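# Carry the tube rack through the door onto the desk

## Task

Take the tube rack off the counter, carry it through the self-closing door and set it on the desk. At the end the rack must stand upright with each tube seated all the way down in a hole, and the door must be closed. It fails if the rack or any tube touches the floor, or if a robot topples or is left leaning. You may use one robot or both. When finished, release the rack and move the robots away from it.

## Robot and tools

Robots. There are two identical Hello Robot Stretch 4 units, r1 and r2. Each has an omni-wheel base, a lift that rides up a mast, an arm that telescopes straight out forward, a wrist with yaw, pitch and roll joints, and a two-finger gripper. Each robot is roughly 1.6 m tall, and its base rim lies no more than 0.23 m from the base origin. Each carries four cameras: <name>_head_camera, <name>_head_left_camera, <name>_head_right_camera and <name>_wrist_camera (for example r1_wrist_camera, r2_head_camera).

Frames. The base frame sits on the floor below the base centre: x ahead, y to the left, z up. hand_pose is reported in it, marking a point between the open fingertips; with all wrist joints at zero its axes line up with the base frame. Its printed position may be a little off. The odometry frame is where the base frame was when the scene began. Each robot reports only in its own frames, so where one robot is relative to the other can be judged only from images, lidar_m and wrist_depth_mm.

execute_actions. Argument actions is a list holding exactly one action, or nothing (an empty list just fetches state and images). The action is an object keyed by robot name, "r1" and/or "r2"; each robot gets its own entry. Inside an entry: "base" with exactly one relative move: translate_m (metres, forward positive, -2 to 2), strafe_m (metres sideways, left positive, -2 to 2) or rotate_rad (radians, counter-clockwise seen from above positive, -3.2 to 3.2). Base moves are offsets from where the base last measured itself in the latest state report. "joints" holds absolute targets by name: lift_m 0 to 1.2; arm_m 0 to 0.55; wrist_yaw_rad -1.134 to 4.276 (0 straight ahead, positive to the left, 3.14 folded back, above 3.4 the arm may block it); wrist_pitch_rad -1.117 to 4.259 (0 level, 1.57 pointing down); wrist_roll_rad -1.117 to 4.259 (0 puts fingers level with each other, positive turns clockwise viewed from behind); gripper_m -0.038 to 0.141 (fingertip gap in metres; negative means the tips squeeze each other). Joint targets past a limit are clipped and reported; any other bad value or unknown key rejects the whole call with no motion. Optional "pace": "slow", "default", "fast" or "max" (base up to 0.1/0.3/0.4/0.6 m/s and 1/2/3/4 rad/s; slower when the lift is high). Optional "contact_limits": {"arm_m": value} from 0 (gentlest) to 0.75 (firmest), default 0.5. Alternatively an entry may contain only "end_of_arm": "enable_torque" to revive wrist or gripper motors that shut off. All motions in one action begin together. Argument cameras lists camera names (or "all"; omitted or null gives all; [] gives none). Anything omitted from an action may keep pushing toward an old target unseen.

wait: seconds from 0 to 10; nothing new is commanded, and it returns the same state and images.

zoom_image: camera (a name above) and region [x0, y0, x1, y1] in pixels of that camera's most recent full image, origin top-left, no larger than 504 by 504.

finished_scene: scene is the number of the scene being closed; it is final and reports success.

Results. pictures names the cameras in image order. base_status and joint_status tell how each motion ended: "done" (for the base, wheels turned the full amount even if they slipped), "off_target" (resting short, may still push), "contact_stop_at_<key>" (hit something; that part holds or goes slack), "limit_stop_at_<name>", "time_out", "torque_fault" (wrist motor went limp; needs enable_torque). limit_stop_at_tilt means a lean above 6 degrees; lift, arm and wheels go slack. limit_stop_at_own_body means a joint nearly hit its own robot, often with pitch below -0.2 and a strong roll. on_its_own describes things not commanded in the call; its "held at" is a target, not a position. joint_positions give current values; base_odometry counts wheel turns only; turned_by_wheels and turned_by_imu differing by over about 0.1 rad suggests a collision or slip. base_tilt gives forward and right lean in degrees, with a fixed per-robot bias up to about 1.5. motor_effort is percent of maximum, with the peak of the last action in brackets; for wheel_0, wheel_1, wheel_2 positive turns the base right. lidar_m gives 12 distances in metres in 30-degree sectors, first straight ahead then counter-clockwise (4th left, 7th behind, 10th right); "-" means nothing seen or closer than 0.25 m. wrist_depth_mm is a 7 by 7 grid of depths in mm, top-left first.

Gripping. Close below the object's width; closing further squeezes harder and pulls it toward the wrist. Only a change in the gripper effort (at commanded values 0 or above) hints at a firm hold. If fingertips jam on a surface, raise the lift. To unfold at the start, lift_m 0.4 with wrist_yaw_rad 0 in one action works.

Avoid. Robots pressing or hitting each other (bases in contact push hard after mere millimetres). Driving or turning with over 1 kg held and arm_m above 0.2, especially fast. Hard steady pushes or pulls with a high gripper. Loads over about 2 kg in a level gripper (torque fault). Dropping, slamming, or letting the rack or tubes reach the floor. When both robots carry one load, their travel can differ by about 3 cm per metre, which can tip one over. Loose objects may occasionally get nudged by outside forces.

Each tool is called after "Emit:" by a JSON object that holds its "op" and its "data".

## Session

Emit:
{"op": "execute_actions", "data": {"actions": []}}

Scene clock: 0.00 s.
r1.base_odometry: x=+0.000 y=+0.000 heading=+0.000 (m, m, rad; r1's odometry frame)
r1.turned_by_wheels: +0.000 (rad since the last result)
r1.turned_by_imu: +0.000 (rad since the last result)
r1.base_tilt: forward=+0.4 right=-0.1 (deg)
r1.lidar_m: 1.25 0.98 0.91 0.91 0.99 0.87 0.91 1.20 1.62 1.71 2.13 1.22
r1.base_status: not commanded
r1.joint_positions: lift_m=+0.301 arm_m=+0.001 wrist_yaw_rad=+3.190 wrist_pitch_rad=-0.015 wrist_roll_rad=+0.006 gripper_m=+0.057
r1.joint_status: not commanded
r1.motor_effort: lift_m=+18 arm_m=+0 wrist_yaw_rad=-1 wrist_pitch_rad=-7 wrist_roll_rad=+0 gripper_m=-2 wheel_0=+0 wheel_1=+0 wheel_2=+0 (%)
r1.hand_pose: x=-0.1207 y=+0.0733 z=+0.4832 quat_wxyz=(-0.024, +0.008, +0.003, +1.000) (m; r1's base frame)
r1.wrist_depth_mm: - - 136 1118 991 904 831 / - - 136 1118 991 904 831 / - 109 136 1098 1025 904 842 / - 132 163 1118 1025 917 842 / 194 1499 1308 1138 1008 917 842 / 204 1499 213 1118 196 891 831 / 206 1078 1118 - 991 878 842
r2.base_odometry: x=+0.000 y=+0.000 heading=+0.000 (m, m, rad; r2's odometry frame)
r2.turned_by_wheels: +0.000 (rad since the last result)
r2.turned_by_imu: +0.000 (rad since the last result)
r2.base_tilt: forward=+0.6 right=+0.0 (deg)
r2.lidar_m: 0.68 0.84 1.21 1.20 2.06 1.86 1.22 0.81 0.72 0.74 0.76 0.65
r2.base_status: not commanded
r2.joint_positions: lift_m=+0.220 arm_m=-0.002 wrist_yaw_rad=+3.094 wrist_pitch_rad=-0.004 wrist_roll_rad=-0.018 gripper_m=+0.057
r2.joint_status: not commanded
r2.motor_effort: lift_m=+20 arm_m=-1 wrist_yaw_rad=+1 wrist_pitch_rad=-7 wrist_roll_rad=+1 gripper_m=-6 wheel_0=+1 wheel_1=+0 wheel_2=+0 (%)
r2.hand_pose: x=-0.1147 y=+0.1009 z=+0.3989 quat_wxyz=(+0.024, +0.002, -0.009, +1.000) (m; r2's base frame)
r2.wrist_depth_mm: - 136 - - 1863 1756 1618 / - 136 - - 1921 1708 1661 / 107 137 - - 1983 1808 1661 / 133 152 - - 1921 1808 1661 / 931 1182 1576 - 1921 1808 1661 / 960 1138 213 1366 200 1281 1255 / 917 904 976 - 960 891 917
pictures: r1_head_camera, r1_head_left_camera, r1_head_right_camera, r1_wrist_camera, r2_head_camera, r2_head_left_camera, r2_head_right_camera, r2_wrist_camera
Images, in order (width x height): r1_head_camera 420x560, r1_head_left_camera 420x672, r1_head_right_camera 420x672, r1_wrist_camera 616x392, r2_head_camera 420x560, r2_head_left_camera 420x672, r2_head_right_camera 420x672, r2_wrist_camera 616x392.

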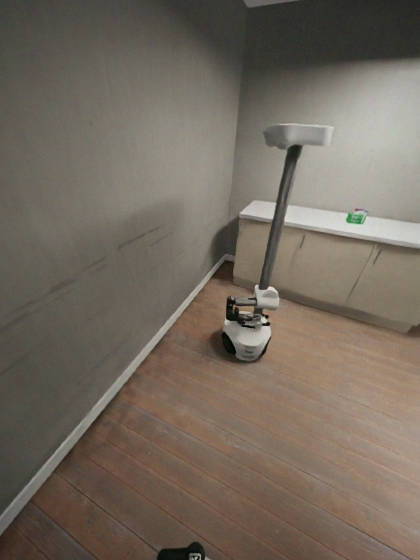

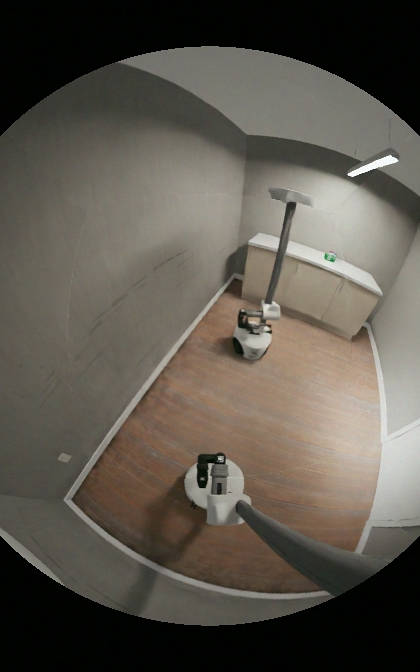

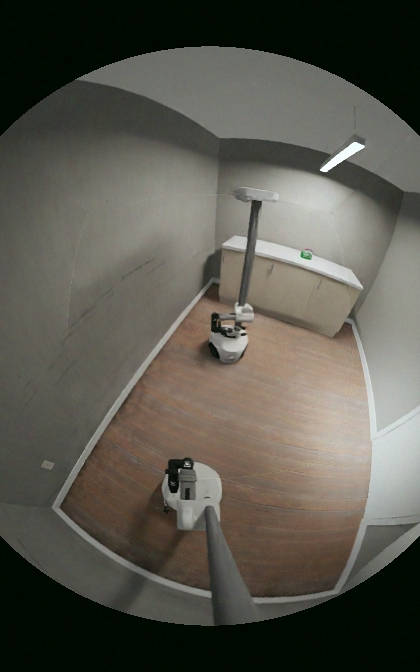

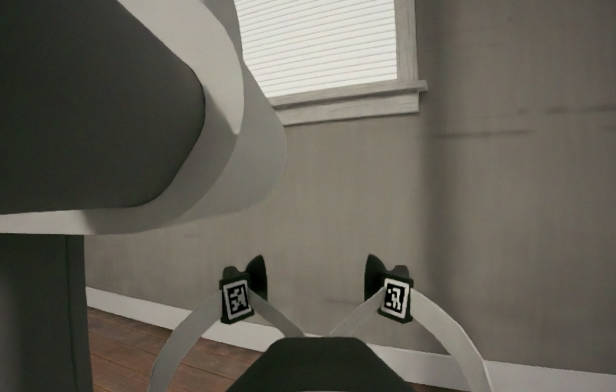

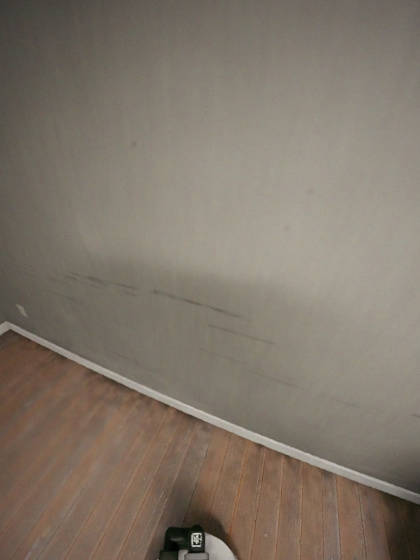

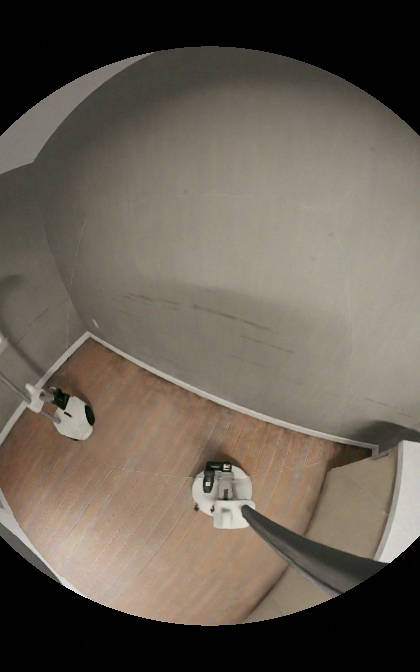

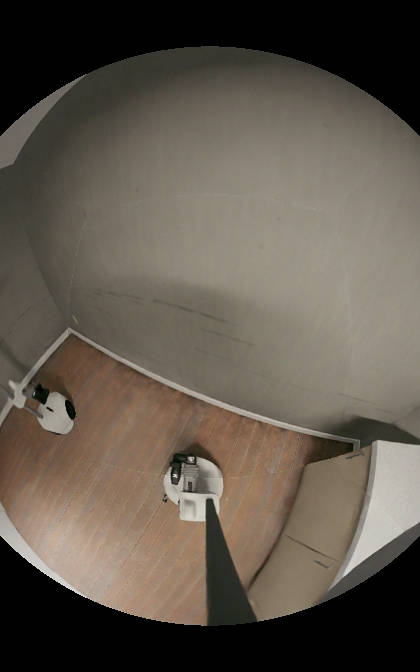

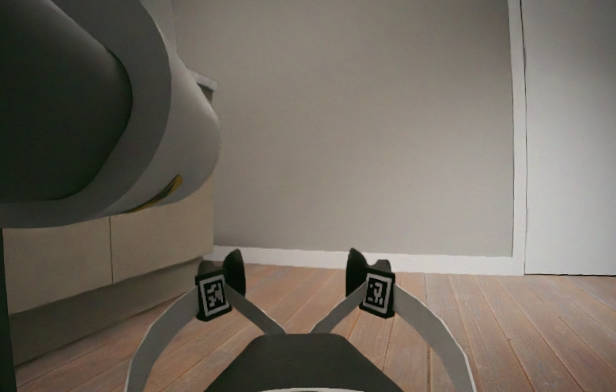

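Emit:
{"op": "execute_actions", "data": {"actions": [{"r1":{"base":{"rotate_rad":-1.97},"joints":{"lift_m":0.82,"wrist_yaw_rad":0,"gripper_m":0.08}},"r2":{"base":{"rotate_rad":-1.97},"joints":{"lift_m":0.85,"wrist_yaw_rad":0,"gripper_m":0.14,"wrist_pitch_rad":0.05}}}], "cameras": []}}

Emit:
{"op": "execute_actions", "data": {"actions": [{"r1":{"base":{"translate_m":0.6}},"r2":{"base":{"strafe_m":-0.5}}}], "cameras": ["r1_head_camera","r2_head_camera","r2_wrist_camera","r1_wrist_camera"]}}

Emit:
{"op": "zoom_image", "data": {"camera": "r2_head_camera", "region": [130,220,330,420]}}

Scene clock: 7.07 s.
r1.base_odometry: x=+0.000 y=+0.000 heading=-1.970 (m, m, rad; r1's odometry frame)
r1.turned_by_wheels: -1.970 (rad since the last result)
r1.turned_by_imu: -1.995 (rad since the last result)
r1.base_tilt: forward=+0.4 right=-0.1 (deg)
r1.lidar_m: 1.63 1.76 2.24 1.22 1.31 0.94 0.88 0.95 0.98 0.88 0.91 1.33
r1.base_status: done
r1.joint_positions: lift_m=+0.820 arm_m=+0.001 wrist_yaw_rad=+0.000 wrist_pitch_rad=-0.015 wrist_roll_rad=+0.006 gripper_m=+0.080
r1.joint_status: all done
r1.motor_effort: lift_m=+23(23) arm_m=+0(0) wrist_yaw_rad=-2(11) wrist_pitch_rad=-7(7) wrist_roll_rad=-1(4) gripper_m=-2(3) wheel_0=+2(3) wheel_1=+2(8) wheel_2=+1(5) (%)
r1.hand_pose: x=+0.4601 y=-0.0873 z=+1.0022 quat_wxyz=(+1.000, +0.003, -0.008, +0.000) (m; r1's base frame)
r1.wrist_depth_mm: 1464 1499 1537 1537 1499 1499 1182 / 1499 1499 1464 1499 1499 1464 1182 / 1499 1499 1464 1464 1499 1464 1205 / 1499 1499 1499 1464 1464 1464 1205 / 1499 1499 1499 1499 1537 1499 1205 / 1499 1537 199 1464 201 1499 1182 / 1499 1499 1537 - 1499 1499 1205
r2.base_odometry: x=+0.000 y=+0.000 heading=-1.969 (m, m, rad; r2's odometry frame)
r2.turned_by_wheels: -1.969 (rad since the last result)
r2.turned_by_imu: -1.943 (rad since the last result)
r2.base_tilt: forward=+0.6 right=+0.0 (deg)
r2.lidar_m: 0.71 0.75 0.72 0.67 0.71 0.96 1.21 1.33 1.99 1.88 1.05 0.76
r2.base_status: done
r2.joint_positions: lift_m=+0.850 arm_m=-0.002 wrist_yaw_rad=+0.000 wrist_pitch_rad=+0.052 wrist_roll_rad=-0.018 gripper_m=+0.140
r2.joint_status: all done
r2.motor_effort: lift_m=+23(24) arm_m=-1(1) wrist_yaw_rad=+0(1) wrist_pitch_rad=-8(9) wrist_roll_rad=+1(1) gripper_m=+1(4) wheel_0=+5(9) wheel_1=+3(11) wheel_2=+2(8) (%)
r2.hand_pose: x=+0.4575 y=-0.0873 z=+1.0129 quat_wxyz=(+1.000, -0.009, +0.026, +0.000) (m; r2's base frame)
r2.wrist_depth_mm: 1078 1078 1098 1138 1118 1160 1160 / 1060 1098 1078 1118 1160 1182 1205 / 1118 1118 1118 1160 1182 1160 1182 / 1098 1118 1138 1160 1160 1160 1229 / 668 683 699 699 699 676 668 / 535 517 517 530 539 569 580 / 539 544 554 - 574 585 585
pictures: none
No camera images: the call's "cameras" was empty. Leave "cameras" out to get every camera's image.

Scene clock: 10.53 s.
r1.base_odometry: x=-0.233 y=-0.553 heading=-1.969 (m, m, rad; r1's odometry frame)
r1.turned_by_wheels: +0.000 (rad since the last result)
r1.turned_by_imu: -0.002 (rad since the last result)
r1.base_tilt: forward=+0.4 right=-0.1 (deg)
r1.lidar_m: 1.00 1.12 1.55 1.22 1.24 1.57 1.49 1.33 0.95 0.87 0.92 1.11
r1.base_status: done
r1.joint_positions: lift_m=+0.820 arm_m=+0.001 wrist_yaw_rad=+0.000 wrist_pitch_rad=-0.015 wrist_roll_rad=+0.006 gripper_m=+0.080
r1.joint_status: not commanded
r1.motor_effort: lift_m=+22(23) arm_m=+0(0) wrist_yaw_rad=-2(2) wrist_pitch_rad=-4(6) wrist_roll_rad=-2(1) gripper_m=-2(3) wheel_0=+1(7) wheel_1=+1(3) wheel_2=+2(9) (%)
r1.hand_pose: x=+0.4601 y=-0.0874 z=+1.0023 quat_wxyz=(+1.000, +0.003, -0.008, +0.000) (m; r1's base frame)
r1.wrist_depth_mm: 866 866 866 878 866 866 866 / 866 866 878 878 866 866 866 / 878 866 878 878 866 866 878 / 878 866 866 866 866 866 866 / 866 866 878 878 878 866 866 / 878 878 199 866 201 866 878 / 878 878 878 - 878 878 878
r2.base_odometry: x=-0.461 y=+0.194 heading=-1.969 (m, m, rad; r2's odometry frame)
r2.turned_by_wheels: +0.000 (rad since the last result)
r2.turned_by_imu: -0.002 (rad since the last result)
r2.base_tilt: forward=+0.5 right=+0.0 (deg)
r2.lidar_m: 0.70 0.75 1.06 1.16 1.24 1.68 1.20 1.25 1.44 1.35 1.01 0.74
r2.base_status: done
r2.joint_positions: lift_m=+0.850 arm_m=-0.002 wrist_yaw_rad=+0.000 wrist_pitch_rad=+0.052 wrist_roll_rad=-0.018 gripper_m=+0.140
r2.joint_status: not commanded
r2.motor_effort: lift_m=+22(23) arm_m=+0(0) wrist_yaw_rad=+1(1) wrist_pitch_rad=-7(7) wrist_roll_rad=+2(1) gripper_m=+2(0) wheel_0=+1(10) wheel_1=-1(10) wheel_2=+0(2) (%)
r2.hand_pose: x=+0.4575 y=-0.0874 z=+1.0130 quat_wxyz=(+1.000, -0.009, +0.026, +0.000) (m; r2's base frame)
r2.wrist_depth_mm: 1060 1078 1118 1138 1118 1160 1205 / 1078 1098 1118 1138 1160 1205 1205 / 1098 1118 1118 1160 1182 1205 1229 / 1138 1138 1138 842 1182 1182 1229 / 668 683 699 699 691 676 661 / 525 512 525 530 535 549 585 / 535 544 549 - 569 580 591
pictures: r1_head_camera, r1_wrist_camera, r2_head_camera, r2_wrist_camera
Images, in order (width x height): r1_head_camera 420x560, r1_wrist_camera 616x392, r2_head_camera 420x560, r2_wrist_camera 616x392.

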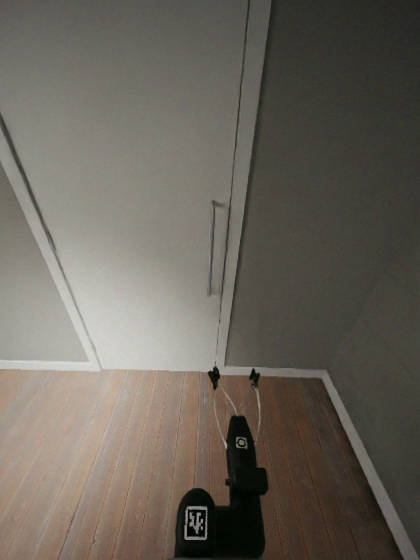

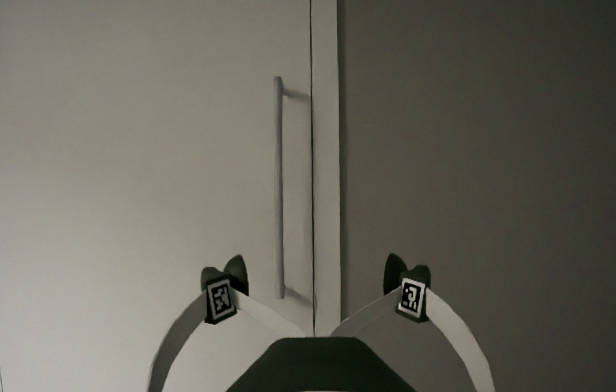

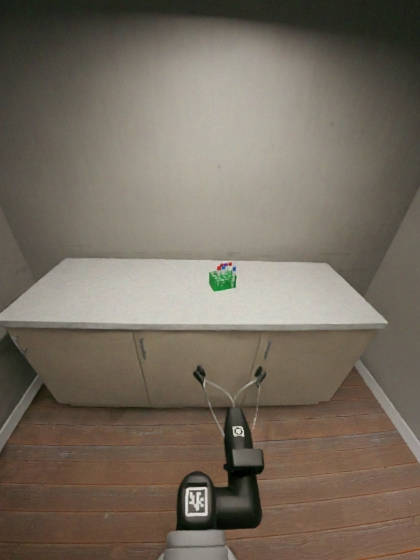

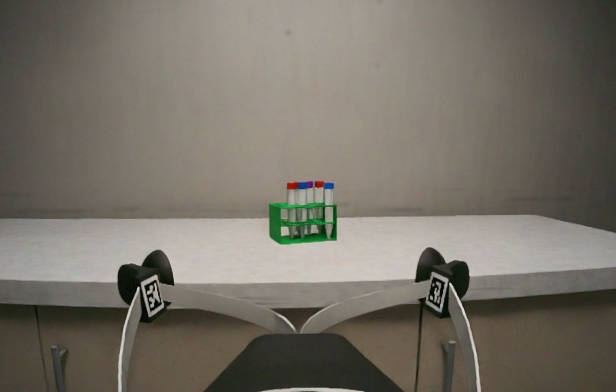

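Region (130, 220, 330, 420) of r2_head_camera's 420x560 image, scaled by 2.520, with more detail than that image has.

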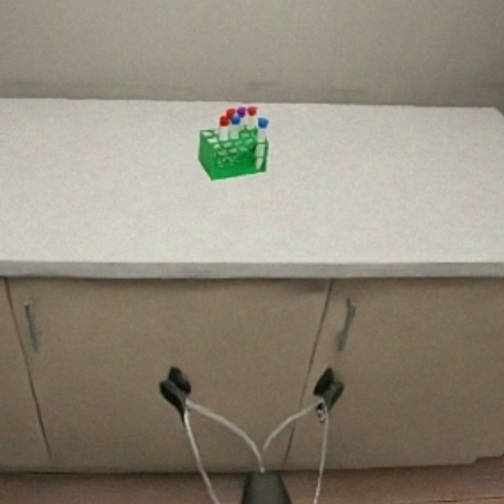

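Emit:
{"op": "execute_actions", "data": {"actions": [{"r1":{"base":{"rotate_rad":-0.25}},"r2":{"base":{"rotate_rad":0.35}}}], "cameras": []}}

Emit:
{"op": "execute_actions", "data": {"actions": [{"r1":{"base":{"strafe_m":0.32},"joints":{"arm_m":0.4}},"r2":{"base":{"strafe_m":-0.33},"joints":{"arm_m":0.25}}}], "cameras": ["r2_head_camera","r2_wrist_camera","r1_wrist_camera"]}}

Emit:
{"op": "zoom_image", "data": {"camera": "r2_head_camera", "region": [130,220,330,420]}}

Scene clock: 17.60 s.
r1.base_odometry: x=-0.233 y=-0.553 heading=-2.219 (m, m, rad; r1's odometry frame)
r1.turned_by_wheels: -0.250 (rad since the last result)
r1.turned_by_imu: -0.253 (rad since the last result)
r1.base_tilt: forward=+0.4 right=+0.0 (deg)
r1.lidar_m: 0.99 1.08 1.24 2.15 1.24 1.72 1.52 1.51 1.03 0.88 0.89 1.11
r1.base_status: done
r1.joint_positions: lift_m=+0.820 arm_m=+0.001 wrist_yaw_rad=+0.000 wrist_pitch_rad=-0.015 wrist_roll_rad=+0.006 gripper_m=+0.080
r1.joint_status: not commanded
r1.motor_effort: lift_m=+22(22) arm_m=+0(0) wrist_yaw_rad=-2(2) wrist_pitch_rad=-6(8) wrist_roll_rad=-4(1) gripper_m=-2(3) wheel_0=+0(5) wheel_1=-2(5) wheel_2=-1(6) (%)
r1.hand_pose: x=+0.4601 y=-0.0874 z=+1.0023 quat_wxyz=(+1.000, +0.003, -0.008, +0.000) (m; r1's base frame)
r1.wrist_depth_mm: 778 820 866 931 991 1025 831 / 768 820 854 917 976 1042 854 / 778 809 854 917 991 1042 866 / 788 820 866 931 991 1042 854 / 778 831 842 931 991 1042 854 / 778 820 199 931 201 1060 854 / 778 820 866 - 1008 991 854
r2.base_odometry: x=-0.461 y=+0.194 heading=-1.620 (m, m, rad; r2's odometry frame)
r2.turned_by_wheels: +0.349 (rad since the last result)
r2.turned_by_imu: +0.344 (rad since the last result)
r2.base_tilt: forward=+0.6 right=+0.0 (deg)
r2.lidar_m: 0.72 0.90 1.16 1.15 1.47 2.30 1.23 1.58 1.35 1.39 0.83 0.71
r2.base_status: done
r2.joint_positions: lift_m=+0.850 arm_m=-0.002 wrist_yaw_rad=+0.000 wrist_pitch_rad=+0.052 wrist_roll_rad=-0.018 gripper_m=+0.140
r2.joint_status: not commanded
r2.motor_effort: lift_m=+22(22) arm_m=-1(1) wrist_yaw_rad=+0(0) wrist_pitch_rad=-7(7) wrist_roll_rad=+1(1) gripper_m=+0(1) wheel_0=-5(9) wheel_1=+0(7) wheel_2=-2(5) (%)
r2.hand_pose: x=+0.4575 y=-0.0874 z=+1.0130 quat_wxyz=(+1.000, -0.009, +0.026, +0.000) (m; r2's base frame)
r2.wrist_depth_mm: 1229 1308 1205 1138 1060 1008 960 / 1229 1336 1229 1138 1078 1042 960 / 1255 1366 1255 1160 1118 1042 991 / 1229 1366 1255 1182 1138 759 991 / 707 691 691 707 699 683 668 / 723 640 569 530 508 469 449 / 741 668 621 - 521 492 466
pictures: none
No camera images: the call's "cameras" was empty. Leave "cameras" out to get every camera's image.

Scene clock: 20.03 s.
r1.base_odometry: x=+0.022 y=-0.746 heading=-2.220 (m, m, rad; r1's odometry frame)
r1.turned_by_wheels: +0.000 (rad since the last result)
r1.turned_by_imu: +0.000 (rad since the last result)
r1.base_tilt: forward=+0.4 right=-0.1 (deg)
r1.lidar_m: 1.00 0.98 1.16 1.04 1.00 1.86 1.59 1.59 1.41 1.17 1.19 1.14
r1.base_status: done
r1.joint_positions: lift_m=+0.820 arm_m=+0.399 wrist_yaw_rad=+0.000 wrist_pitch_rad=-0.015 wrist_roll_rad=+0.006 gripper_m=+0.080
r1.joint_status: all done
r1.motor_effort: lift_m=+22(21) arm_m=+7(8) wrist_yaw_rad=-2(2) wrist_pitch_rad=-7(5) wrist_roll_rad=-1(2) gripper_m=-2(2) wheel_0=+2(6) wheel_1=-1(7) wheel_2=-1(0) (%)
r1.hand_pose: x=+0.8582 y=-0.0874 z=+1.0023 quat_wxyz=(+1.000, +0.003, -0.008, +0.000) (m; r1's base frame)
r1.wrist_depth_mm: 368 387 413 430 455 504 535 / 370 389 413 433 455 504 539 / 370 389 413 436 455 504 544 / 370 394 415 436 459 504 544 / 373 392 415 436 455 504 549 / 370 392 199 433 201 508 544 / 373 387 418 - 477 512 544
r2.base_odometry: x=-0.791 y=+0.210 heading=-1.619 (m, m, rad; r2's odometry frame)
r2.turned_by_wheels: +0.000 (rad since the last result)
r2.turned_by_imu: +0.000 (rad since the last result)
r2.base_tilt: forward=+0.6 right=+0.0 (deg)
r2.lidar_m: 0.62 0.77 1.48 1.49 1.86 1.00 1.01 1.20 1.08 1.07 0.69 0.59
r2.base_status: done
r2.joint_positions: lift_m=+0.850 arm_m=+0.249 wrist_yaw_rad=+0.000 wrist_pitch_rad=+0.052 wrist_roll_rad=-0.018 gripper_m=+0.140
r2.joint_status: all done
r2.motor_effort: lift_m=+22(22) arm_m=+6(8) wrist_yaw_rad=+1(1) wrist_pitch_rad=-7(8) wrist_roll_rad=+2(1) gripper_m=+1(1) wheel_0=+2(12) wheel_1=+1(8) wheel_2=+0(3) (%)
r2.hand_pose: x=+0.7080 y=-0.0874 z=+1.0130 quat_wxyz=(+1.000, -0.009, +0.026, +0.000) (m; r2's base frame)
r2.wrist_depth_mm: 991 931 854 798 750 707 668 / 1008 931 878 820 750 707 683 / 1042 931 866 842 778 715 691 / 1042 960 891 842 768 732 691 / 668 676 691 455 473 676 707 / 402 357 370 424 364 382 404 / 306 310 320 - 320 297 304
pictures: r1_wrist_camera, r2_head_camera, r2_wrist_camera
Images, in order (width x height): r1_wrist_camera 616x392, r2_head_camera 420x560, r2_wrist_camera 616x392.

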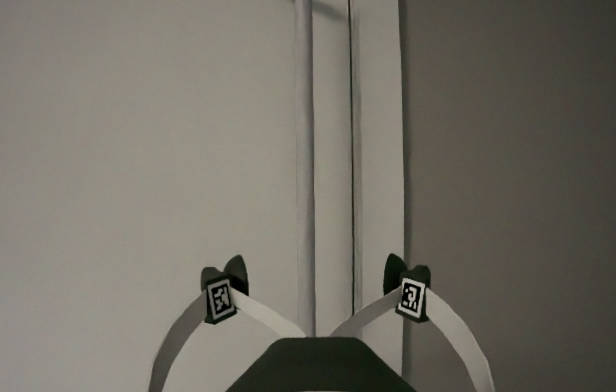

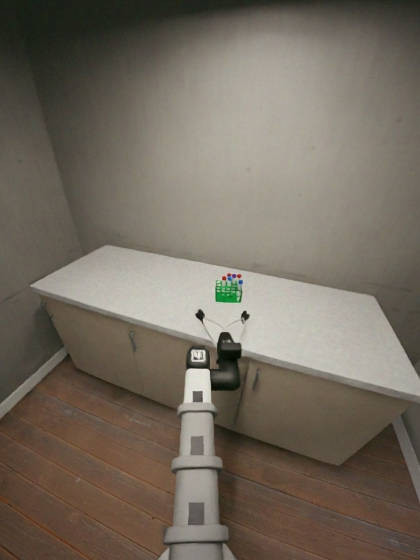

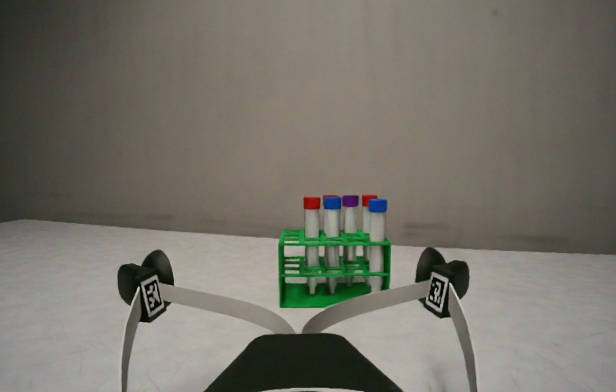

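Region (130, 220, 330, 420) of r2_head_camera's 420x560 image, scaled by 2.520, with more detail than that image has.

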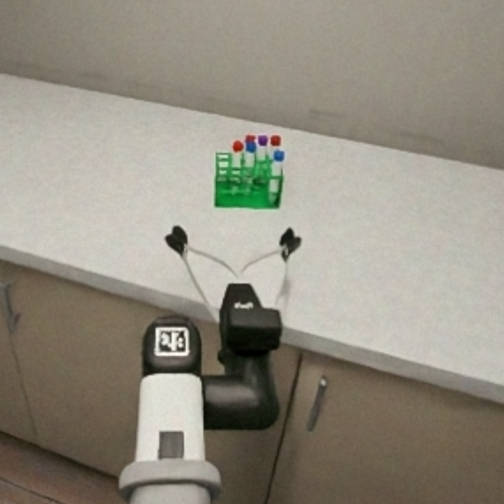

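Emit:
{"op": "execute_actions", "data": {"actions": [{"r1":{"base":{"translate_m":0.06},"joints":{"arm_m":0.525,"gripper_m":0.06}},"r2":{"base":{"strafe_m":-0.047},"joints":{"arm_m":0.39,"lift_m":0.815}}}], "cameras": ["r2_wrist_camera","r1_wrist_camera"]}}

Scene clock: 23.27 s.
r1.base_odometry: x=-0.014 y=-0.794 heading=-2.219 (m, m, rad; r1's odometry frame)
r1.turned_by_wheels: +0.000 (rad since the last result)
r1.turned_by_imu: +0.000 (rad since the last result)
r1.base_tilt: forward=+0.4 right=-0.1 (deg)
r1.lidar_m: 0.93 0.92 1.10 1.07 1.04 1.92 1.65 1.64 1.41 1.18 1.17 1.07
r1.base_status: done
r1.joint_positions: lift_m=+0.820 arm_m=+0.524 wrist_yaw_rad=+0.000 wrist_pitch_rad=-0.015 wrist_roll_rad=+0.006 gripper_m=+0.060
r1.joint_status: all done
r1.motor_effort: lift_m=+21(22) arm_m=+7(7) wrist_yaw_rad=-1(1) wrist_pitch_rad=-8(5) wrist_roll_rad=-4(0) gripper_m=-2(1) wheel_0=+0(3) wheel_1=+1(5) wheel_2=+1(9) (%)
r1.hand_pose: x=+0.9832 y=-0.0874 z=+1.0023 quat_wxyz=(+1.000, +0.003, -0.008, +0.000) (m; r1's base frame)
r1.wrist_depth_mm: 213 224 239 250 263 291 310 / 213 225 239 250 264 291 307 / 214 226 239 251 264 291 309 / 214 226 240 251 264 291 310 / 214 225 238 249 265 291 309 / 214 227 201 190 194 293 310 / 216 224 241 - 263 296 314
r2.base_odometry: x=-0.837 y=+0.212 heading=-1.619 (m, m, rad; r2's odometry frame)
r2.turned_by_wheels: +0.000 (rad since the last result)
r2.turned_by_imu: +0.000 (rad since the last result)
r2.base_tilt: forward=+0.7 right=-0.1 (deg)
r2.lidar_m: 0.62 0.71 1.53 1.54 1.89 1.02 1.03 1.17 1.03 1.02 0.65 0.56
r2.base_status: done
r2.joint_positions: lift_m=+0.815 arm_m=+0.389 wrist_yaw_rad=+0.000 wrist_pitch_rad=+0.052 wrist_roll_rad=-0.018 gripper_m=+0.140
r2.joint_status: all done
r2.motor_effort: lift_m=+17(20) arm_m=+6(8) wrist_yaw_rad=+0(2) wrist_pitch_rad=-7(8) wrist_roll_rad=+1(1) gripper_m=+2(1) wheel_0=+3(10) wheel_1=+1(7) wheel_2=+0(1) (%)
r2.hand_pose: x=+0.8480 y=-0.0874 z=+0.9784 quat_wxyz=(+1.000, -0.009, +0.026, +0.000) (m; r2's base frame)
r2.wrist_depth_mm: 820 759 707 654 615 574 549 / 820 759 715 661 621 585 559 / 854 788 715 676 640 591 564 / 854 798 732 329 634 597 569 / 530 535 436 309 433 535 530 / 322 282 282 279 285 303 319 / 241 245 253 - 252 236 -
pictures: r1_wrist_camera, r2_wrist_camera
Images, in order (width x height): r1_wrist_camera 616x392, r2_wrist_camera 616x392.

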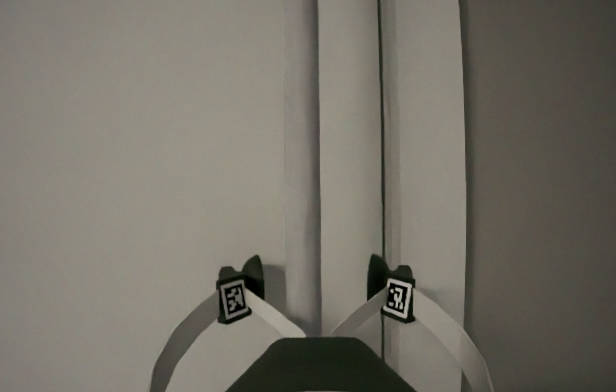

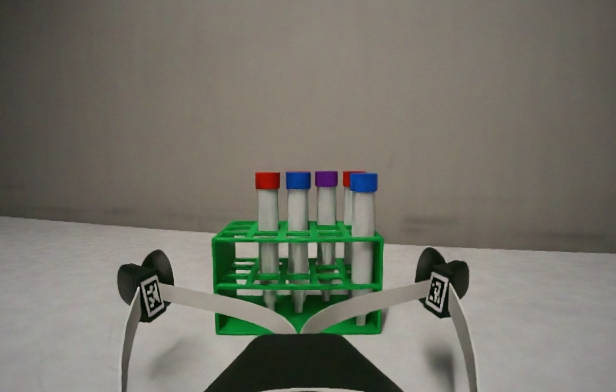

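Emit:
{"op": "execute_actions", "data": {"actions": [{"r1":{"base":{"strafe_m":0.007},"joints":{"arm_m":0.543}},"r2":{"joints":{"arm_m":0.475},"pace":"slow"}}], "cameras": []}}

Emit:
{"op": "execute_actions", "data": {"actions": [{"r1":{"joints":{"gripper_m":-0.038}},"r2":{"joints":{"gripper_m":0.07}}}], "cameras": []}}

Emit:
{"op": "execute_actions", "data": {"actions": [{"r1":{"joints":{"arm_m":0.28},"pace":"slow"},"r2":{"joints":{"lift_m":0.9},"pace":"slow"}}], "cameras": ["r2_wrist_camera","r1_wrist_camera"]}}

Scene clock: 28.53 s.
r1.base_odometry: x=-0.008 y=-0.798 heading=-2.221 (m, m, rad; r1's odometry frame)
r1.turned_by_wheels: -0.001 (rad since the last result)
r1.turned_by_imu: +0.024 (rad since the last result)
r1.base_tilt: forward=+0.3 right=+0.0 (deg)
r1.lidar_m: 0.92 0.93 1.11 1.02 1.01 1.90 1.62 1.65 1.38 1.19 1.20 1.07
r1.base_status: done
r1.joint_positions: lift_m=+0.820 arm_m=+0.540 wrist_yaw_rad=-0.015 wrist_pitch_rad=-0.015 wrist_roll_rad=+0.006 gripper_m=+0.060
r1.joint_status: all done
r1.on_its_own: wrist_yaw_rad is at rest, and its effort (+40) is outside its rest range (-13 to +13)
r1.motor_effort: lift_m=+22(21) arm_m=+17(18) wrist_yaw_rad=+40(41) wrist_pitch_rad=-5(9) wrist_roll_rad=+1(1) gripper_m=-1(1) wheel_0=+1(6) wheel_1=+1(9) wheel_2=-18(16) (%)
r1.hand_pose: x=+0.9980 y=-0.0916 z=+1.0024 quat_wxyz=(+1.000, +0.003, -0.008, -0.007) (m; r1's base frame)
r1.wrist_depth_mm: 200 210 223 236 252 255 289 / 200 211 223 236 253 255 287 / 200 211 224 236 253 255 287 / 200 211 225 236 254 255 289 / 201 212 225 236 253 256 287 / 200 212 187 204 185 257 289 / 201 208 225 - 258 258 291
r2.base_odometry: x=-0.837 y=+0.212 heading=-1.619 (m, m, rad; r2's odometry frame)
r2.turned_by_wheels: +0.000 (rad since the last result)
r2.turned_by_imu: -0.001 (rad since the last result)
r2.base_tilt: forward=+0.6 right=+0.0 (deg)
r2.lidar_m: 0.59 0.73 1.53 1.55 1.86 1.01 1.02 1.13 1.00 1.02 0.65 0.59
r2.base_status: not commanded
r2.joint_positions: lift_m=+0.815 arm_m=+0.474 wrist_yaw_rad=+0.000 wrist_pitch_rad=+0.052 wrist_roll_rad=-0.018 gripper_m=+0.140
r2.joint_status: all done
r2.motor_effort: lift_m=+17(17) arm_m=+6(9) wrist_yaw_rad=+0(1) wrist_pitch_rad=-5(7) wrist_roll_rad=+2(2) gripper_m=+2(1) wheel_0=+3(3) wheel_1=+1(1) wheel_2=+0(0) (%)
r2.hand_pose: x=+0.9330 y=-0.0874 z=+0.9784 quat_wxyz=(+1.000, -0.009, +0.026, +0.000) (m; r2's base frame)
r2.wrist_depth_mm: 715 676 615 574 539 504 484 / 715 676 627 580 544 517 484 / 750 691 634 591 554 521 492 / 759 691 647 255 544 525 504 / 525 535 239 228 220 521 504 / 322 282 217 231 202 303 319 / 241 244 236 - 220 235 -
pictures: none
No camera images: the call's "cameras" was empty. Leave "cameras" out to get every camera's image.

Scene clock: 30.27 s.
r1.base_odometry: x=-0.009 y=-0.798 heading=-2.222 (m, m, rad; r1's odometry frame)
r1.turned_by_wheels: -0.001 (rad since the last result)
r1.turned_by_imu: -0.004 (rad since the last result)
r1.base_tilt: forward=+0.5 right=-0.1 (deg)
r1.lidar_m: 0.91 0.95 1.11 1.02 1.00 1.90 1.66 1.66 1.41 1.20 1.17 1.07
r1.base_status: not commanded
r1.joint_positions: lift_m=+0.820 arm_m=+0.542 wrist_yaw_rad=-0.008 wrist_pitch_rad=-0.015 wrist_roll_rad=+0.006 gripper_m=-0.038
r1.joint_status: all done
r1.on_its_own: wrist_yaw_rad is at rest, and its effort (+21) is outside its rest range (-13 to +13)
r1.motor_effort: lift_m=+21(22) arm_m=+3(17) wrist_yaw_rad=+21(45) wrist_pitch_rad=-5(6) wrist_roll_rad=-1(1) gripper_m=-19(19) wheel_0=-14(14) wheel_1=-7(8) wheel_2=-9(20) (%)
r1.hand_pose: x=+1.0011 y=-0.0897 z=+1.0024 quat_wxyz=(+1.000, +0.003, -0.008, -0.004) (m; r1's base frame)
r1.wrist_depth_mm: 196 205 218 228 245 250 282 / 195 206 218 229 246 250 282 / 196 206 219 228 248 251 282 / 197 207 220 229 248 251 283 / 196 206 220 227 249 250 282 / 196 207 214 182 177 251 283 / 197 204 220 - 251 248 286
r2.base_odometry: x=-0.837 y=+0.212 heading=-1.619 (m, m, rad; r2's odometry frame)
r2.turned_by_wheels: +0.000 (rad since the last result)
r2.turned_by_imu: +0.000 (rad since the last result)
r2.base_tilt: forward=+0.6 right=+0.0 (deg)
r2.lidar_m: 0.59 0.74 1.53 1.56 1.86 1.01 0.98 1.16 1.03 1.04 0.67 0.57
r2.base_status: not commanded
r2.joint_positions: lift_m=+0.815 arm_m=+0.474 wrist_yaw_rad=+0.000 wrist_pitch_rad=+0.053 wrist_roll_rad=-0.018 gripper_m=+0.070
r2.joint_status: all done
r2.motor_effort: lift_m=+17(17) arm_m=+6(6) wrist_yaw_rad=+1(1) wrist_pitch_rad=-9(10) wrist_roll_rad=+1(2) gripper_m=-26(25) wheel_0=+3(3) wheel_1=+1(1) wheel_2=+0(0) (%)
r2.hand_pose: x=+0.9330 y=-0.0874 z=+0.9782 quat_wxyz=(+1.000, -0.009, +0.026, +0.000) (m; r2's base frame)
r2.wrist_depth_mm: 707 654 621 569 539 508 484 / 723 668 627 580 549 508 488 / 750 691 634 591 554 521 496 / 759 699 640 239 243 525 500 / 517 535 223 213 204 521 504 / 319 177 214 218 190 186 317 / 232 235 189 - 195 234 -
pictures: none
No camera images: the call's "cameras" was empty. Leave "cameras" out to get every camera's image.

Scene clock: 34.17 s.
r1.base_odometry: x=-0.009 y=-0.799 heading=-2.219 (m, m, rad; r1's odometry frame)
r1.turned_by_wheels: +0.003 (rad since the last result)
r1.turned_by_imu: -0.073 (rad since the last result)
r1.base_tilt: forward=+0.4 right=-0.1 (deg)
r1.lidar_m: 0.66 0.75 1.02 1.12 1.02 1.97 1.68 1.67 1.50 1.22 1.19 1.12
r1.base_status: not commanded
r1.joint_positions: lift_m=+0.820 arm_m=+0.282 wrist_yaw_rad=+0.009 wrist_pitch_rad=-0.014 wrist_roll_rad=+0.006 gripper_m=-0.037
r1.joint_status: all done
r1.on_its_own: wrist_yaw_rad is at rest, and its effort (-28) is outside its rest range (-13 to +13)
r1.motor_effort: lift_m=+22(21) arm_m=-14(17) wrist_yaw_rad=-28(75) wrist_pitch_rad=-8(11) wrist_roll_rad=-1(0) gripper_m=-23(26) wheel_0=-1(19) wheel_1=-2(9) wheel_2=+10(23) (%)
r1.hand_pose: x=+0.7425 y=-0.0849 z=+1.0020 quat_wxyz=(+1.000, +0.003, -0.007, +0.004) (m; r1's base frame)
r1.wrist_depth_mm: 246 246 245 242 243 580 640 / 247 246 245 244 244 580 627 / 248 246 245 244 244 580 634 / 247 247 246 245 244 580 634 / 248 247 246 245 245 580 627 / 249 249 179 179 180 580 640 / 249 248 247 - 245 574 647
r2.base_odometry: x=-0.837 y=+0.212 heading=-1.619 (m, m, rad; r2's odometry frame)
r2.turned_by_wheels: +0.000 (rad since the last result)
r2.turned_by_imu: -0.001 (rad since the last result)
r2.base_tilt: forward=+0.6 right=+0.0 (deg)
r2.lidar_m: 0.57 0.75 1.54 1.55 1.87 0.98 1.01 1.15 1.02 1.03 0.64 0.56
r2.base_status: not commanded
r2.joint_positions: lift_m=+0.900 arm_m=+0.474 wrist_yaw_rad=+0.000 wrist_pitch_rad=+0.053 wrist_roll_rad=-0.018 gripper_m=+0.070
r2.joint_status: all done
r2.motor_effort: lift_m=+24(24) arm_m=+6(6) wrist_yaw_rad=+1(0) wrist_pitch_rad=-10(10) wrist_roll_rad=+1(2) gripper_m=-24(23) wheel_0=+3(3) wheel_1=+1(1) wheel_2=+0(0) (%)
r2.hand_pose: x=+0.9330 y=-0.0874 z=+1.0625 quat_wxyz=(+1.000, -0.009, +0.027, +0.000) (m; r2's base frame)
r2.wrist_depth_mm: 715 661 609 574 544 504 484 / 723 668 627 580 549 512 484 / 750 683 627 591 554 517 492 / 750 699 640 236 248 530 500 / 750 715 223 213 204 530 512 / 521 178 213 219 190 186 508 / 382 382 190 - 196 379 392
pictures: r1_wrist_camera, r2_wrist_camera
Images, in order (width x height): r1_wrist_camera 616x392, r2_wrist_camera 616x392.

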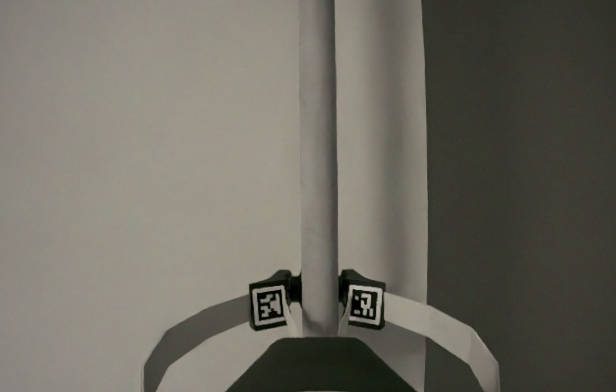

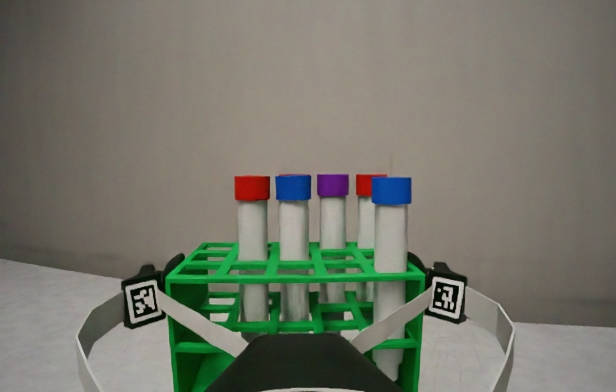

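Emit:
{"op": "execute_actions", "data": {"actions": [{"r1":{"base":{"strafe_m":0.2},"joints":{"arm_m":0.2},"pace":"slow"},"r2":{"base":{"strafe_m":1.1},"joints":{"arm_m":0}}}], "cameras": ["r2_head_right_camera","r1_head_camera"]}}

Scene clock: 41.20 s.
r1.base_odometry: x=+0.150 y=-0.920 heading=-2.219 (m, m, rad; r1's odometry frame)
r1.turned_by_wheels: +0.000 (rad since the last result)
r1.turned_by_imu: -0.557 (rad since the last result)
r1.base_tilt: forward=+0.5 right=-0.1 (deg)
r1.lidar_m: 0.56 0.52 0.57 0.72 1.19 1.55 1.79 1.33 1.91 1.84 1.48 1.49
r1.base_status: done
r1.joint_positions: lift_m=+0.820 arm_m=+0.202 wrist_yaw_rad=+0.007 wrist_pitch_rad=-0.014 wrist_roll_rad=+0.005 gripper_m=-0.037
r1.joint_status: all done
r1.on_its_own: wrist_yaw_rad is at rest, and its effort (-21) is outside its rest range (-13 to +13)
r1.motor_effort: lift_m=+22(22) arm_m=-13(16) wrist_yaw_rad=-21(26) wrist_pitch_rad=-7(12) wrist_roll_rad=+1(1) gripper_m=-24(25) wheel_0=-8(27) wheel_1=-3(9) wheel_2=+8(9) (%)
r1.hand_pose: x=+0.6623 y=-0.0854 z=+1.0021 quat_wxyz=(+1.000, +0.003, -0.007, +0.003) (m; r1's base frame)
r1.wrist_depth_mm: 177 194 218 238 960 1060 931 / 177 195 219 239 946 1060 946 / 177 195 220 236 960 1060 931 / 178 196 220 236 946 1078 946 / 177 195 220 236 946 1060 946 / 177 195 208 182 180 1060 946 / 178 189 219 - 1042 1008 931
r2.base_odometry: x=+0.261 y=+0.159 heading=-1.619 (m, m, rad; r2's odometry frame)
r2.turned_by_wheels: +0.000 (rad since the last result)
r2.turned_by_imu: +0.000 (rad since the last result)
r2.base_tilt: forward=+0.5 right=+0.0 (deg)
r2.lidar_m: 0.40 0.56 0.47 0.48 0.62 1.23 2.10 1.33 1.31 1.74 1.07 0.44
r2.base_status: done
r2.joint_positions: lift_m=+0.900 arm_m=+0.001 wrist_yaw_rad=+0.000 wrist_pitch_rad=+0.054 wrist_roll_rad=-0.018 gripper_m=+0.070
r2.joint_status: all done
r2.motor_effort: lift_m=+24(24) arm_m=-6(5) wrist_yaw_rad=+1(0) wrist_pitch_rad=-12(13) wrist_roll_rad=+1(1) gripper_m=-23(24) wheel_0=-3(12) wheel_1=-1(7) wheel_2=+1(0) (%)
r2.hand_pose: x=+0.4600 y=-0.0874 z=+1.0624 quat_wxyz=(+1.000, -0.009, +0.027, +0.000) (m; r2's base frame)
r2.wrist_depth_mm: 539 699 1025 1397 1308 1205 1138 / 544 699 1025 1366 1336 1205 1182 / 554 707 1060 1397 1336 1255 1182 / 549 715 946 237 245 1229 1205 / 554 691 224 213 205 866 866 / 549 178 213 219 189 186 676 / 535 715 190 - 195 715 683
pictures: r1_head_camera, r2_head_right_camera
Images, in order (width x height): r1_head_camera 420x560, r2_head_right_camera 420x672.

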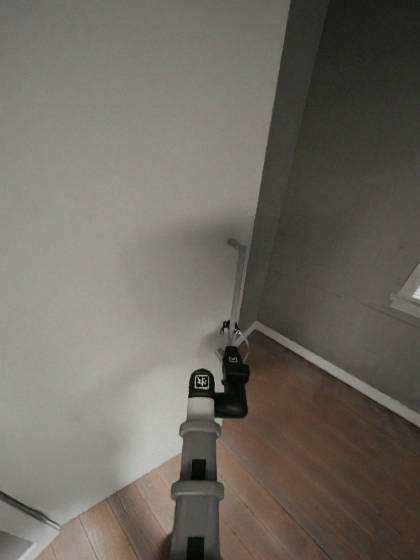

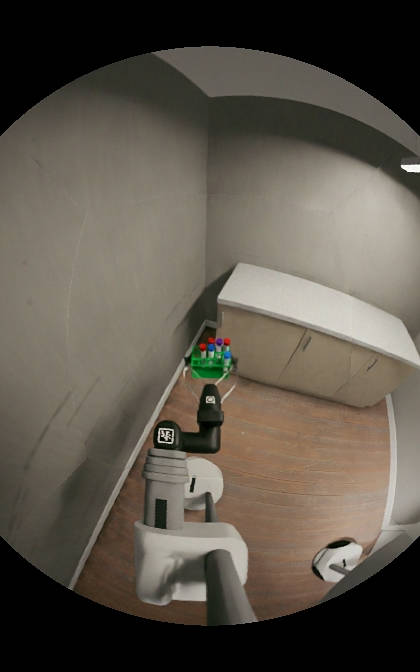

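Nicely compliant. Pull back.

Emit:
{"op": "execute_actions", "data": {"actions": [{"r1":{"base":{"translate_m":-0.25},"pace":"slow"},"r2":{"base":{"rotate_rad":-1.94},"pace":"slow"}}], "cameras": []}}

Emit:
{"op": "execute_actions", "data": {"actions": [{"r1":{"base":{"translate_m":-0.3},"pace":"slow"},"r2":{"base":{"strafe_m":-0.85}}}], "cameras": ["r2_head_camera","r1_head_camera"]}}

Scene clock: 47.40 s.
r1.base_odometry: x=+0.301 y=-0.721 heading=-2.219 (m, m, rad; r1's odometry frame)
r1.turned_by_wheels: +0.000 (rad since the last result)
r1.turned_by_imu: -0.302 (rad since the last result)
r1.base_tilt: forward=+0.5 right=-0.1 (deg)
r1.lidar_m: 0.55 0.54 0.56 0.67 0.88 1.32 1.38 1.34 0.93 1.95 1.83 1.67
r1.base_status: done
r1.joint_positions: lift_m=+0.820 arm_m=+0.202 wrist_yaw_rad=+0.002 wrist_pitch_rad=-0.015 wrist_roll_rad=+0.005 gripper_m=-0.037
r1.joint_status: not commanded
r1.motor_effort: lift_m=+22(22) arm_m=-13(13) wrist_yaw_rad=-6(35) wrist_pitch_rad=-7(9) wrist_roll_rad=+2(1) gripper_m=-23(24) wheel_0=-8(22) wheel_1=-4(18) wheel_2=+7(15) (%)
r1.hand_pose: x=+0.6618 y=-0.0870 z=+1.0022 quat_wxyz=(+1.000, +0.002, -0.007, +0.001) (m; r1's base frame)
r1.wrist_depth_mm: 177 193 217 233 1281 1182 1078 / 176 194 218 234 1281 1182 1078 / 177 195 218 233 1255 1205 1098 / 177 195 219 234 1281 1182 1098 / 177 195 219 209 1281 1182 1078 / 177 195 208 180 179 1160 1078 / 178 187 219 - 1281 1138 1098
r2.base_odometry: x=+0.261 y=+0.159 heading=+2.725 (m, m, rad; r2's odometry frame)
r2.turned_by_wheels: -1.939 (rad since the last result)
r2.turned_by_imu: -1.914 (rad since the last result)
r2.base_tilt: forward=+0.5 right=+0.0 (deg)
r2.lidar_m: 0.40 1.44 1.03 0.95 0.75 0.52 0.49 0.52 0.70 1.85 2.15 0.43
r2.base_status: done
r2.joint_positions: lift_m=+0.900 arm_m=+0.001 wrist_yaw_rad=+0.000 wrist_pitch_rad=+0.054 wrist_roll_rad=-0.018 gripper_m=+0.070
r2.joint_status: not commanded
r2.motor_effort: lift_m=+24(24) arm_m=-6(6) wrist_yaw_rad=+0(1) wrist_pitch_rad=-12(12) wrist_roll_rad=+1(2) gripper_m=-24(26) wheel_0=+4(7) wheel_1=+3(9) wheel_2=+3(8) (%)
r2.hand_pose: x=+0.4600 y=-0.0874 z=+1.0624 quat_wxyz=(+1.000, -0.009, +0.027, +0.000) (m; r2's base frame)
r2.wrist_depth_mm: 1708 1708 1756 1756 1499 1430 1921 / 1661 1756 1756 1756 1618 1430 1921 / 1708 1756 1756 1808 1618 1464 1921 / 1708 1808 1756 239 243 1430 - / 1808 1756 223 213 192 1499 - / 1756 178 213 219 190 186 - / 1808 1863 190 - 196 1576 -
pictures: none
No camera images: the call's "cameras" was empty. Leave "cameras" out to get every camera's image.

Scene clock: 51.67 s.
r1.base_odometry: x=+0.482 y=-0.482 heading=-2.221 (m, m, rad; r1's odometry frame)
r1.turned_by_wheels: -0.001 (rad since the last result)
r1.turned_by_imu: -0.350 (rad since the last result)
r1.base_tilt: forward=+0.4 right=-0.1 (deg)
r1.lidar_m: 0.56 0.53 0.58 0.61 0.69 1.02 1.08 1.17 1.77 1.96 1.26 1.98
r1.base_status: done
r1.joint_positions: lift_m=+0.820 arm_m=+0.202 wrist_yaw_rad=-0.005 wrist_pitch_rad=-0.014 wrist_roll_rad=+0.005 gripper_m=-0.037
r1.joint_status: not commanded
r1.motor_effort: lift_m=+22(22) arm_m=-13(13) wrist_yaw_rad=+13(27) wrist_pitch_rad=-8(8) wrist_roll_rad=-1(3) gripper_m=-22(24) wheel_0=-15(22) wheel_1=-5(13) wheel_2=+2(20) (%)
r1.hand_pose: x=+0.6612 y=-0.0889 z=+1.0021 quat_wxyz=(+1.000, +0.002, -0.007, -0.003) (m; r1's base frame)
r1.wrist_depth_mm: 178 193 216 231 1537 1537 1537 / 177 195 216 232 1576 1499 1537 / 177 195 216 231 1537 1576 1537 / 178 196 218 231 1537 1537 1537 / 179 196 218 233 1576 1537 1537 / 178 195 208 182 179 1576 1537 / 179 191 218 - 1576 1537 1576
r2.base_odometry: x=+0.605 y=+0.936 heading=+2.725 (m, m, rad; r2's odometry frame)
r2.turned_by_wheels: +0.000 (rad since the last result)
r2.turned_by_imu: -0.001 (rad since the last result)
r2.base_tilt: forward=+0.6 right=+0.0 (deg)
r2.lidar_m: 0.39 1.40 1.92 1.81 0.72 0.48 0.45 0.49 0.67 1.23 1.28 0.45
r2.base_status: done
r2.joint_positions: lift_m=+0.900 arm_m=+0.001 wrist_yaw_rad=+0.000 wrist_pitch_rad=+0.054 wrist_roll_rad=-0.018 gripper_m=+0.070
r2.joint_status: not commanded
r2.motor_effort: lift_m=+22(23) arm_m=-5(6) wrist_yaw_rad=+0(0) wrist_pitch_rad=-11(11) wrist_roll_rad=+2(2) gripper_m=-27(26) wheel_0=+3(12) wheel_1=-1(10) wheel_2=+0(2) (%)
r2.hand_pose: x=+0.4600 y=-0.0874 z=+1.0625 quat_wxyz=(+1.000, -0.009, +0.027, +0.000) (m; r2's base frame)
r2.wrist_depth_mm: 1661 1708 1255 - 1863 1863 1430 / 1708 1708 1281 - 1921 1863 1464 / 1756 1756 1182 - 1863 1921 1464 / 1808 1708 1138 239 244 1983 1499 / 1808 1863 223 213 204 - 1464 / 1808 177 213 217 189 186 1499 / 1863 1808 190 - 196 1808 1464
pictures: r1_head_camera, r2_head_camera
Images, in order (width x height): r1_head_camera 420x560, r2_head_camera 420x560.

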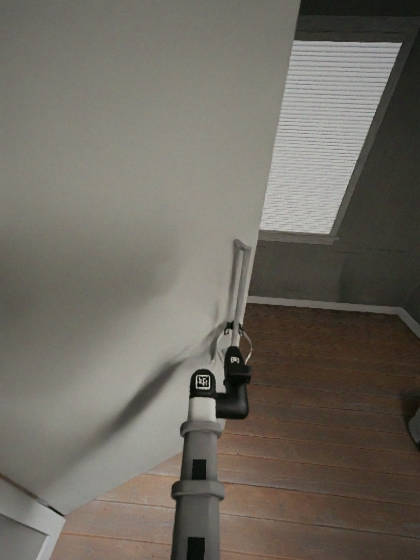

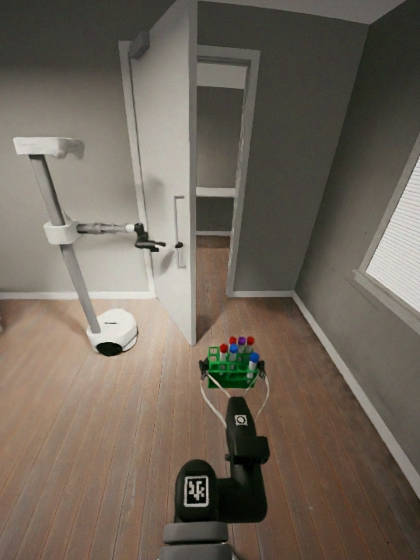

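Emit:
{"op": "execute_actions", "data": {"actions": [{"r1":{"base":{"translate_m":-0.2},"joints":{"arm_m":0.1},"pace":"slow"},"r2":{"base":{"rotate_rad":0.06}}}], "cameras": []}}

Emit:
{"op": "execute_actions", "data": {"actions": [{"r2":{"base":{"translate_m":0.8}}}], "cameras": ["r2_head_camera","r2_head_left_camera"]}}

Scene clock: 57.97 s.
r1.base_odometry: x=+0.603 y=-0.323 heading=-2.223 (m, m, rad; r1's odometry frame)
r1.turned_by_wheels: -0.002 (rad since the last result)
r1.turned_by_imu: -0.431 (rad since the last result)
r1.base_tilt: forward=+0.5 right=+0.0 (deg)
r1.lidar_m: 0.45 0.43 0.45 0.49 0.47 0.53 0.81 0.97 1.10 1.81 1.63 1.36
r1.base_status: done
r1.joint_positions: lift_m=+0.820 arm_m=+0.102 wrist_yaw_rad=-0.011 wrist_pitch_rad=-0.014 wrist_roll_rad=+0.005 gripper_m=-0.037
r1.joint_status: all done
r1.on_its_own: wrist_yaw_rad is at rest, and its effort (+31) is outside its rest range (-13 to +13)
r1.motor_effort: lift_m=+21(22) arm_m=-13(15) wrist_yaw_rad=+31(29) wrist_pitch_rad=-10(13) wrist_roll_rad=+1(2) gripper_m=-21(23) wheel_0=-17(25) wheel_1=-5(20) wheel_2=+1(20) (%)
r1.hand_pose: x=+0.5607 y=-0.0905 z=+1.0020 quat_wxyz=(+1.000, +0.002, -0.007, -0.005) (m; r1's base frame)
r1.wrist_depth_mm: 168 185 210 230 - - 1863 / 168 186 211 232 - - 1863 / 168 187 211 232 - - 1808 / 168 187 211 232 - - 1025 / 168 187 211 228 - - 1863 / 168 187 200 181 176 - 1921 / 169 183 207 - - 1983 1863
r2.base_odometry: x=+0.605 y=+0.936 heading=+2.784 (m, m, rad; r2's odometry frame)
r2.turned_by_wheels: +0.060 (rad since the last result)
r2.turned_by_imu: +0.058 (rad since the last result)
r2.base_tilt: forward=+0.6 right=+0.1 (deg)
r2.lidar_m: 0.42 1.34 1.87 1.74 0.67 0.48 0.47 0.47 0.72 1.23 1.30 0.46
r2.base_status: done
r2.joint_positions: lift_m=+0.900 arm_m=+0.001 wrist_yaw_rad=+0.000 wrist_pitch_rad=+0.054 wrist_roll_rad=-0.018 gripper_m=+0.070
r2.joint_status: not commanded
r2.motor_effort: lift_m=+22(22) arm_m=-6(6) wrist_yaw_rad=+1(1) wrist_pitch_rad=-11(12) wrist_roll_rad=+2(1) gripper_m=-22(26) wheel_0=-3(6) wheel_1=-1(5) wheel_2=-3(4) (%)
r2.hand_pose: x=+0.4600 y=-0.0874 z=+1.0625 quat_wxyz=(+1.000, -0.009, +0.027, +0.000) (m; r2's base frame)
r2.wrist_depth_mm: 1281 1756 - - 1808 1808 1537 / 1808 1808 - - 1863 1863 1576 / 1808 1756 - - 1863 1863 1618 / 1863 1118 1708 237 244 1863 1576 / 1863 1863 224 214 204 1921 1576 / 1863 178 213 218 190 186 1537 / 1863 1921 190 - 196 1921 1576
pictures: none
No camera images: the call's "cameras" was empty. Leave "cameras" out to get every camera's image.

Scene clock: 62.10 s.
r1.base_odometry: x=+0.603 y=-0.323 heading=-2.223 (m, m, rad; r1's odometry frame)
r1.turned_by_wheels: +0.000 (rad since the last result)
r1.turned_by_imu: +0.000 (rad since the last result)
r1.base_tilt: forward=+0.5 right=+0.0 (deg)
r1.lidar_m: 0.45 0.42 0.46 0.48 0.47 0.55 0.88 0.99 1.12 1.76 2.10 0.94
r1.base_status: not commanded
r1.joint_positions: lift_m=+0.820 arm_m=+0.102 wrist_yaw_rad=-0.011 wrist_pitch_rad=-0.014 wrist_roll_rad=+0.005 gripper_m=-0.037
r1.joint_status: not commanded
r1.on_its_own: wrist_yaw_rad is at rest, and its effort (+29) is outside its rest range (-13 to +13)
r1.motor_effort: lift_m=+22(22) arm_m=-13(13) wrist_yaw_rad=+29(29) wrist_pitch_rad=-10(9) wrist_roll_rad=+3(1) gripper_m=-22(21) wheel_0=-17(17) wheel_1=-5(5) wheel_2=+1(1) (%)
r1.hand_pose: x=+0.5607 y=-0.0905 z=+1.0020 quat_wxyz=(+1.000, +0.002, -0.007, -0.005) (m; r1's base frame)
r1.wrist_depth_mm: 168 185 210 232 - - 1808 / 167 186 211 231 - - 1863 / 168 186 211 232 634 707 1708 / 169 187 211 232 691 - 1863 / 169 187 211 229 - - 1808 / 168 186 200 181 177 - 1863 / 170 183 208 - - 1983 1863
r2.base_odometry: x=-0.144 y=+1.216 heading=+2.785 (m, m, rad; r2's odometry frame)
r2.turned_by_wheels: +0.000 (rad since the last result)
r2.turned_by_imu: +0.000 (rad since the last result)
r2.base_tilt: forward=+0.6 right=+0.1 (deg)
r2.lidar_m: 0.40 0.50 0.92 1.80 1.78 1.32 1.25 1.34 1.26 1.25 1.30 0.44
r2.base_status: done
r2.joint_positions: lift_m=+0.900 arm_m=+0.001 wrist_yaw_rad=+0.000 wrist_pitch_rad=+0.054 wrist_roll_rad=-0.018 gripper_m=+0.070
r2.joint_status: not commanded
r2.motor_effort: lift_m=+22(22) arm_m=-5(5) wrist_yaw_rad=+0(0) wrist_pitch_rad=-12(11) wrist_roll_rad=+1(1) gripper_m=-22(26) wheel_0=+3(7) wheel_1=+0(8) wheel_2=+1(11) (%)
r2.hand_pose: x=+0.4600 y=-0.0874 z=+1.0625 quat_wxyz=(+1.000, -0.009, +0.027, +0.000) (m; r2's base frame)
r2.wrist_depth_mm: 580 991 - - - 1042 1060 / 564 1008 - - - 1060 1078 / 574 1008 - - - 1078 1098 / 574 1008 - 236 243 1118 1098 / 569 891 224 213 204 1118 1118 / 554 177 214 218 190 185 1160 / 521 946 190 - 196 1138 1160
pictures: r2_head_camera, r2_head_left_camera
Images, in order (width x height): r2_head_camera 420x560, r2_head_left_camera 420x672.

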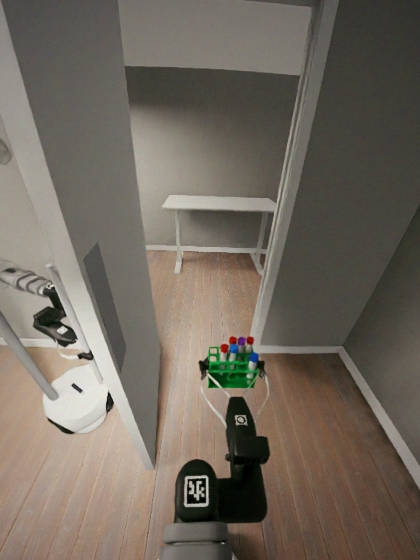

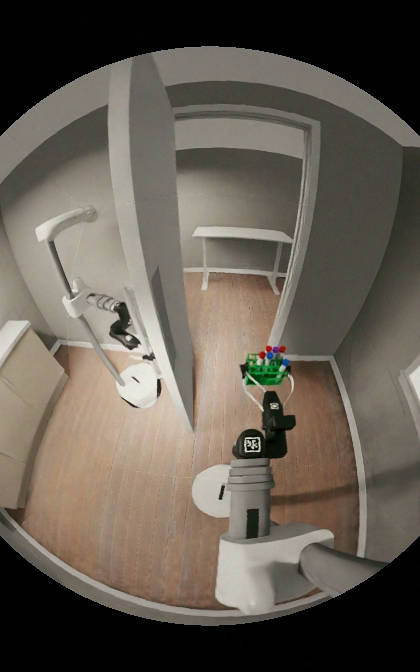

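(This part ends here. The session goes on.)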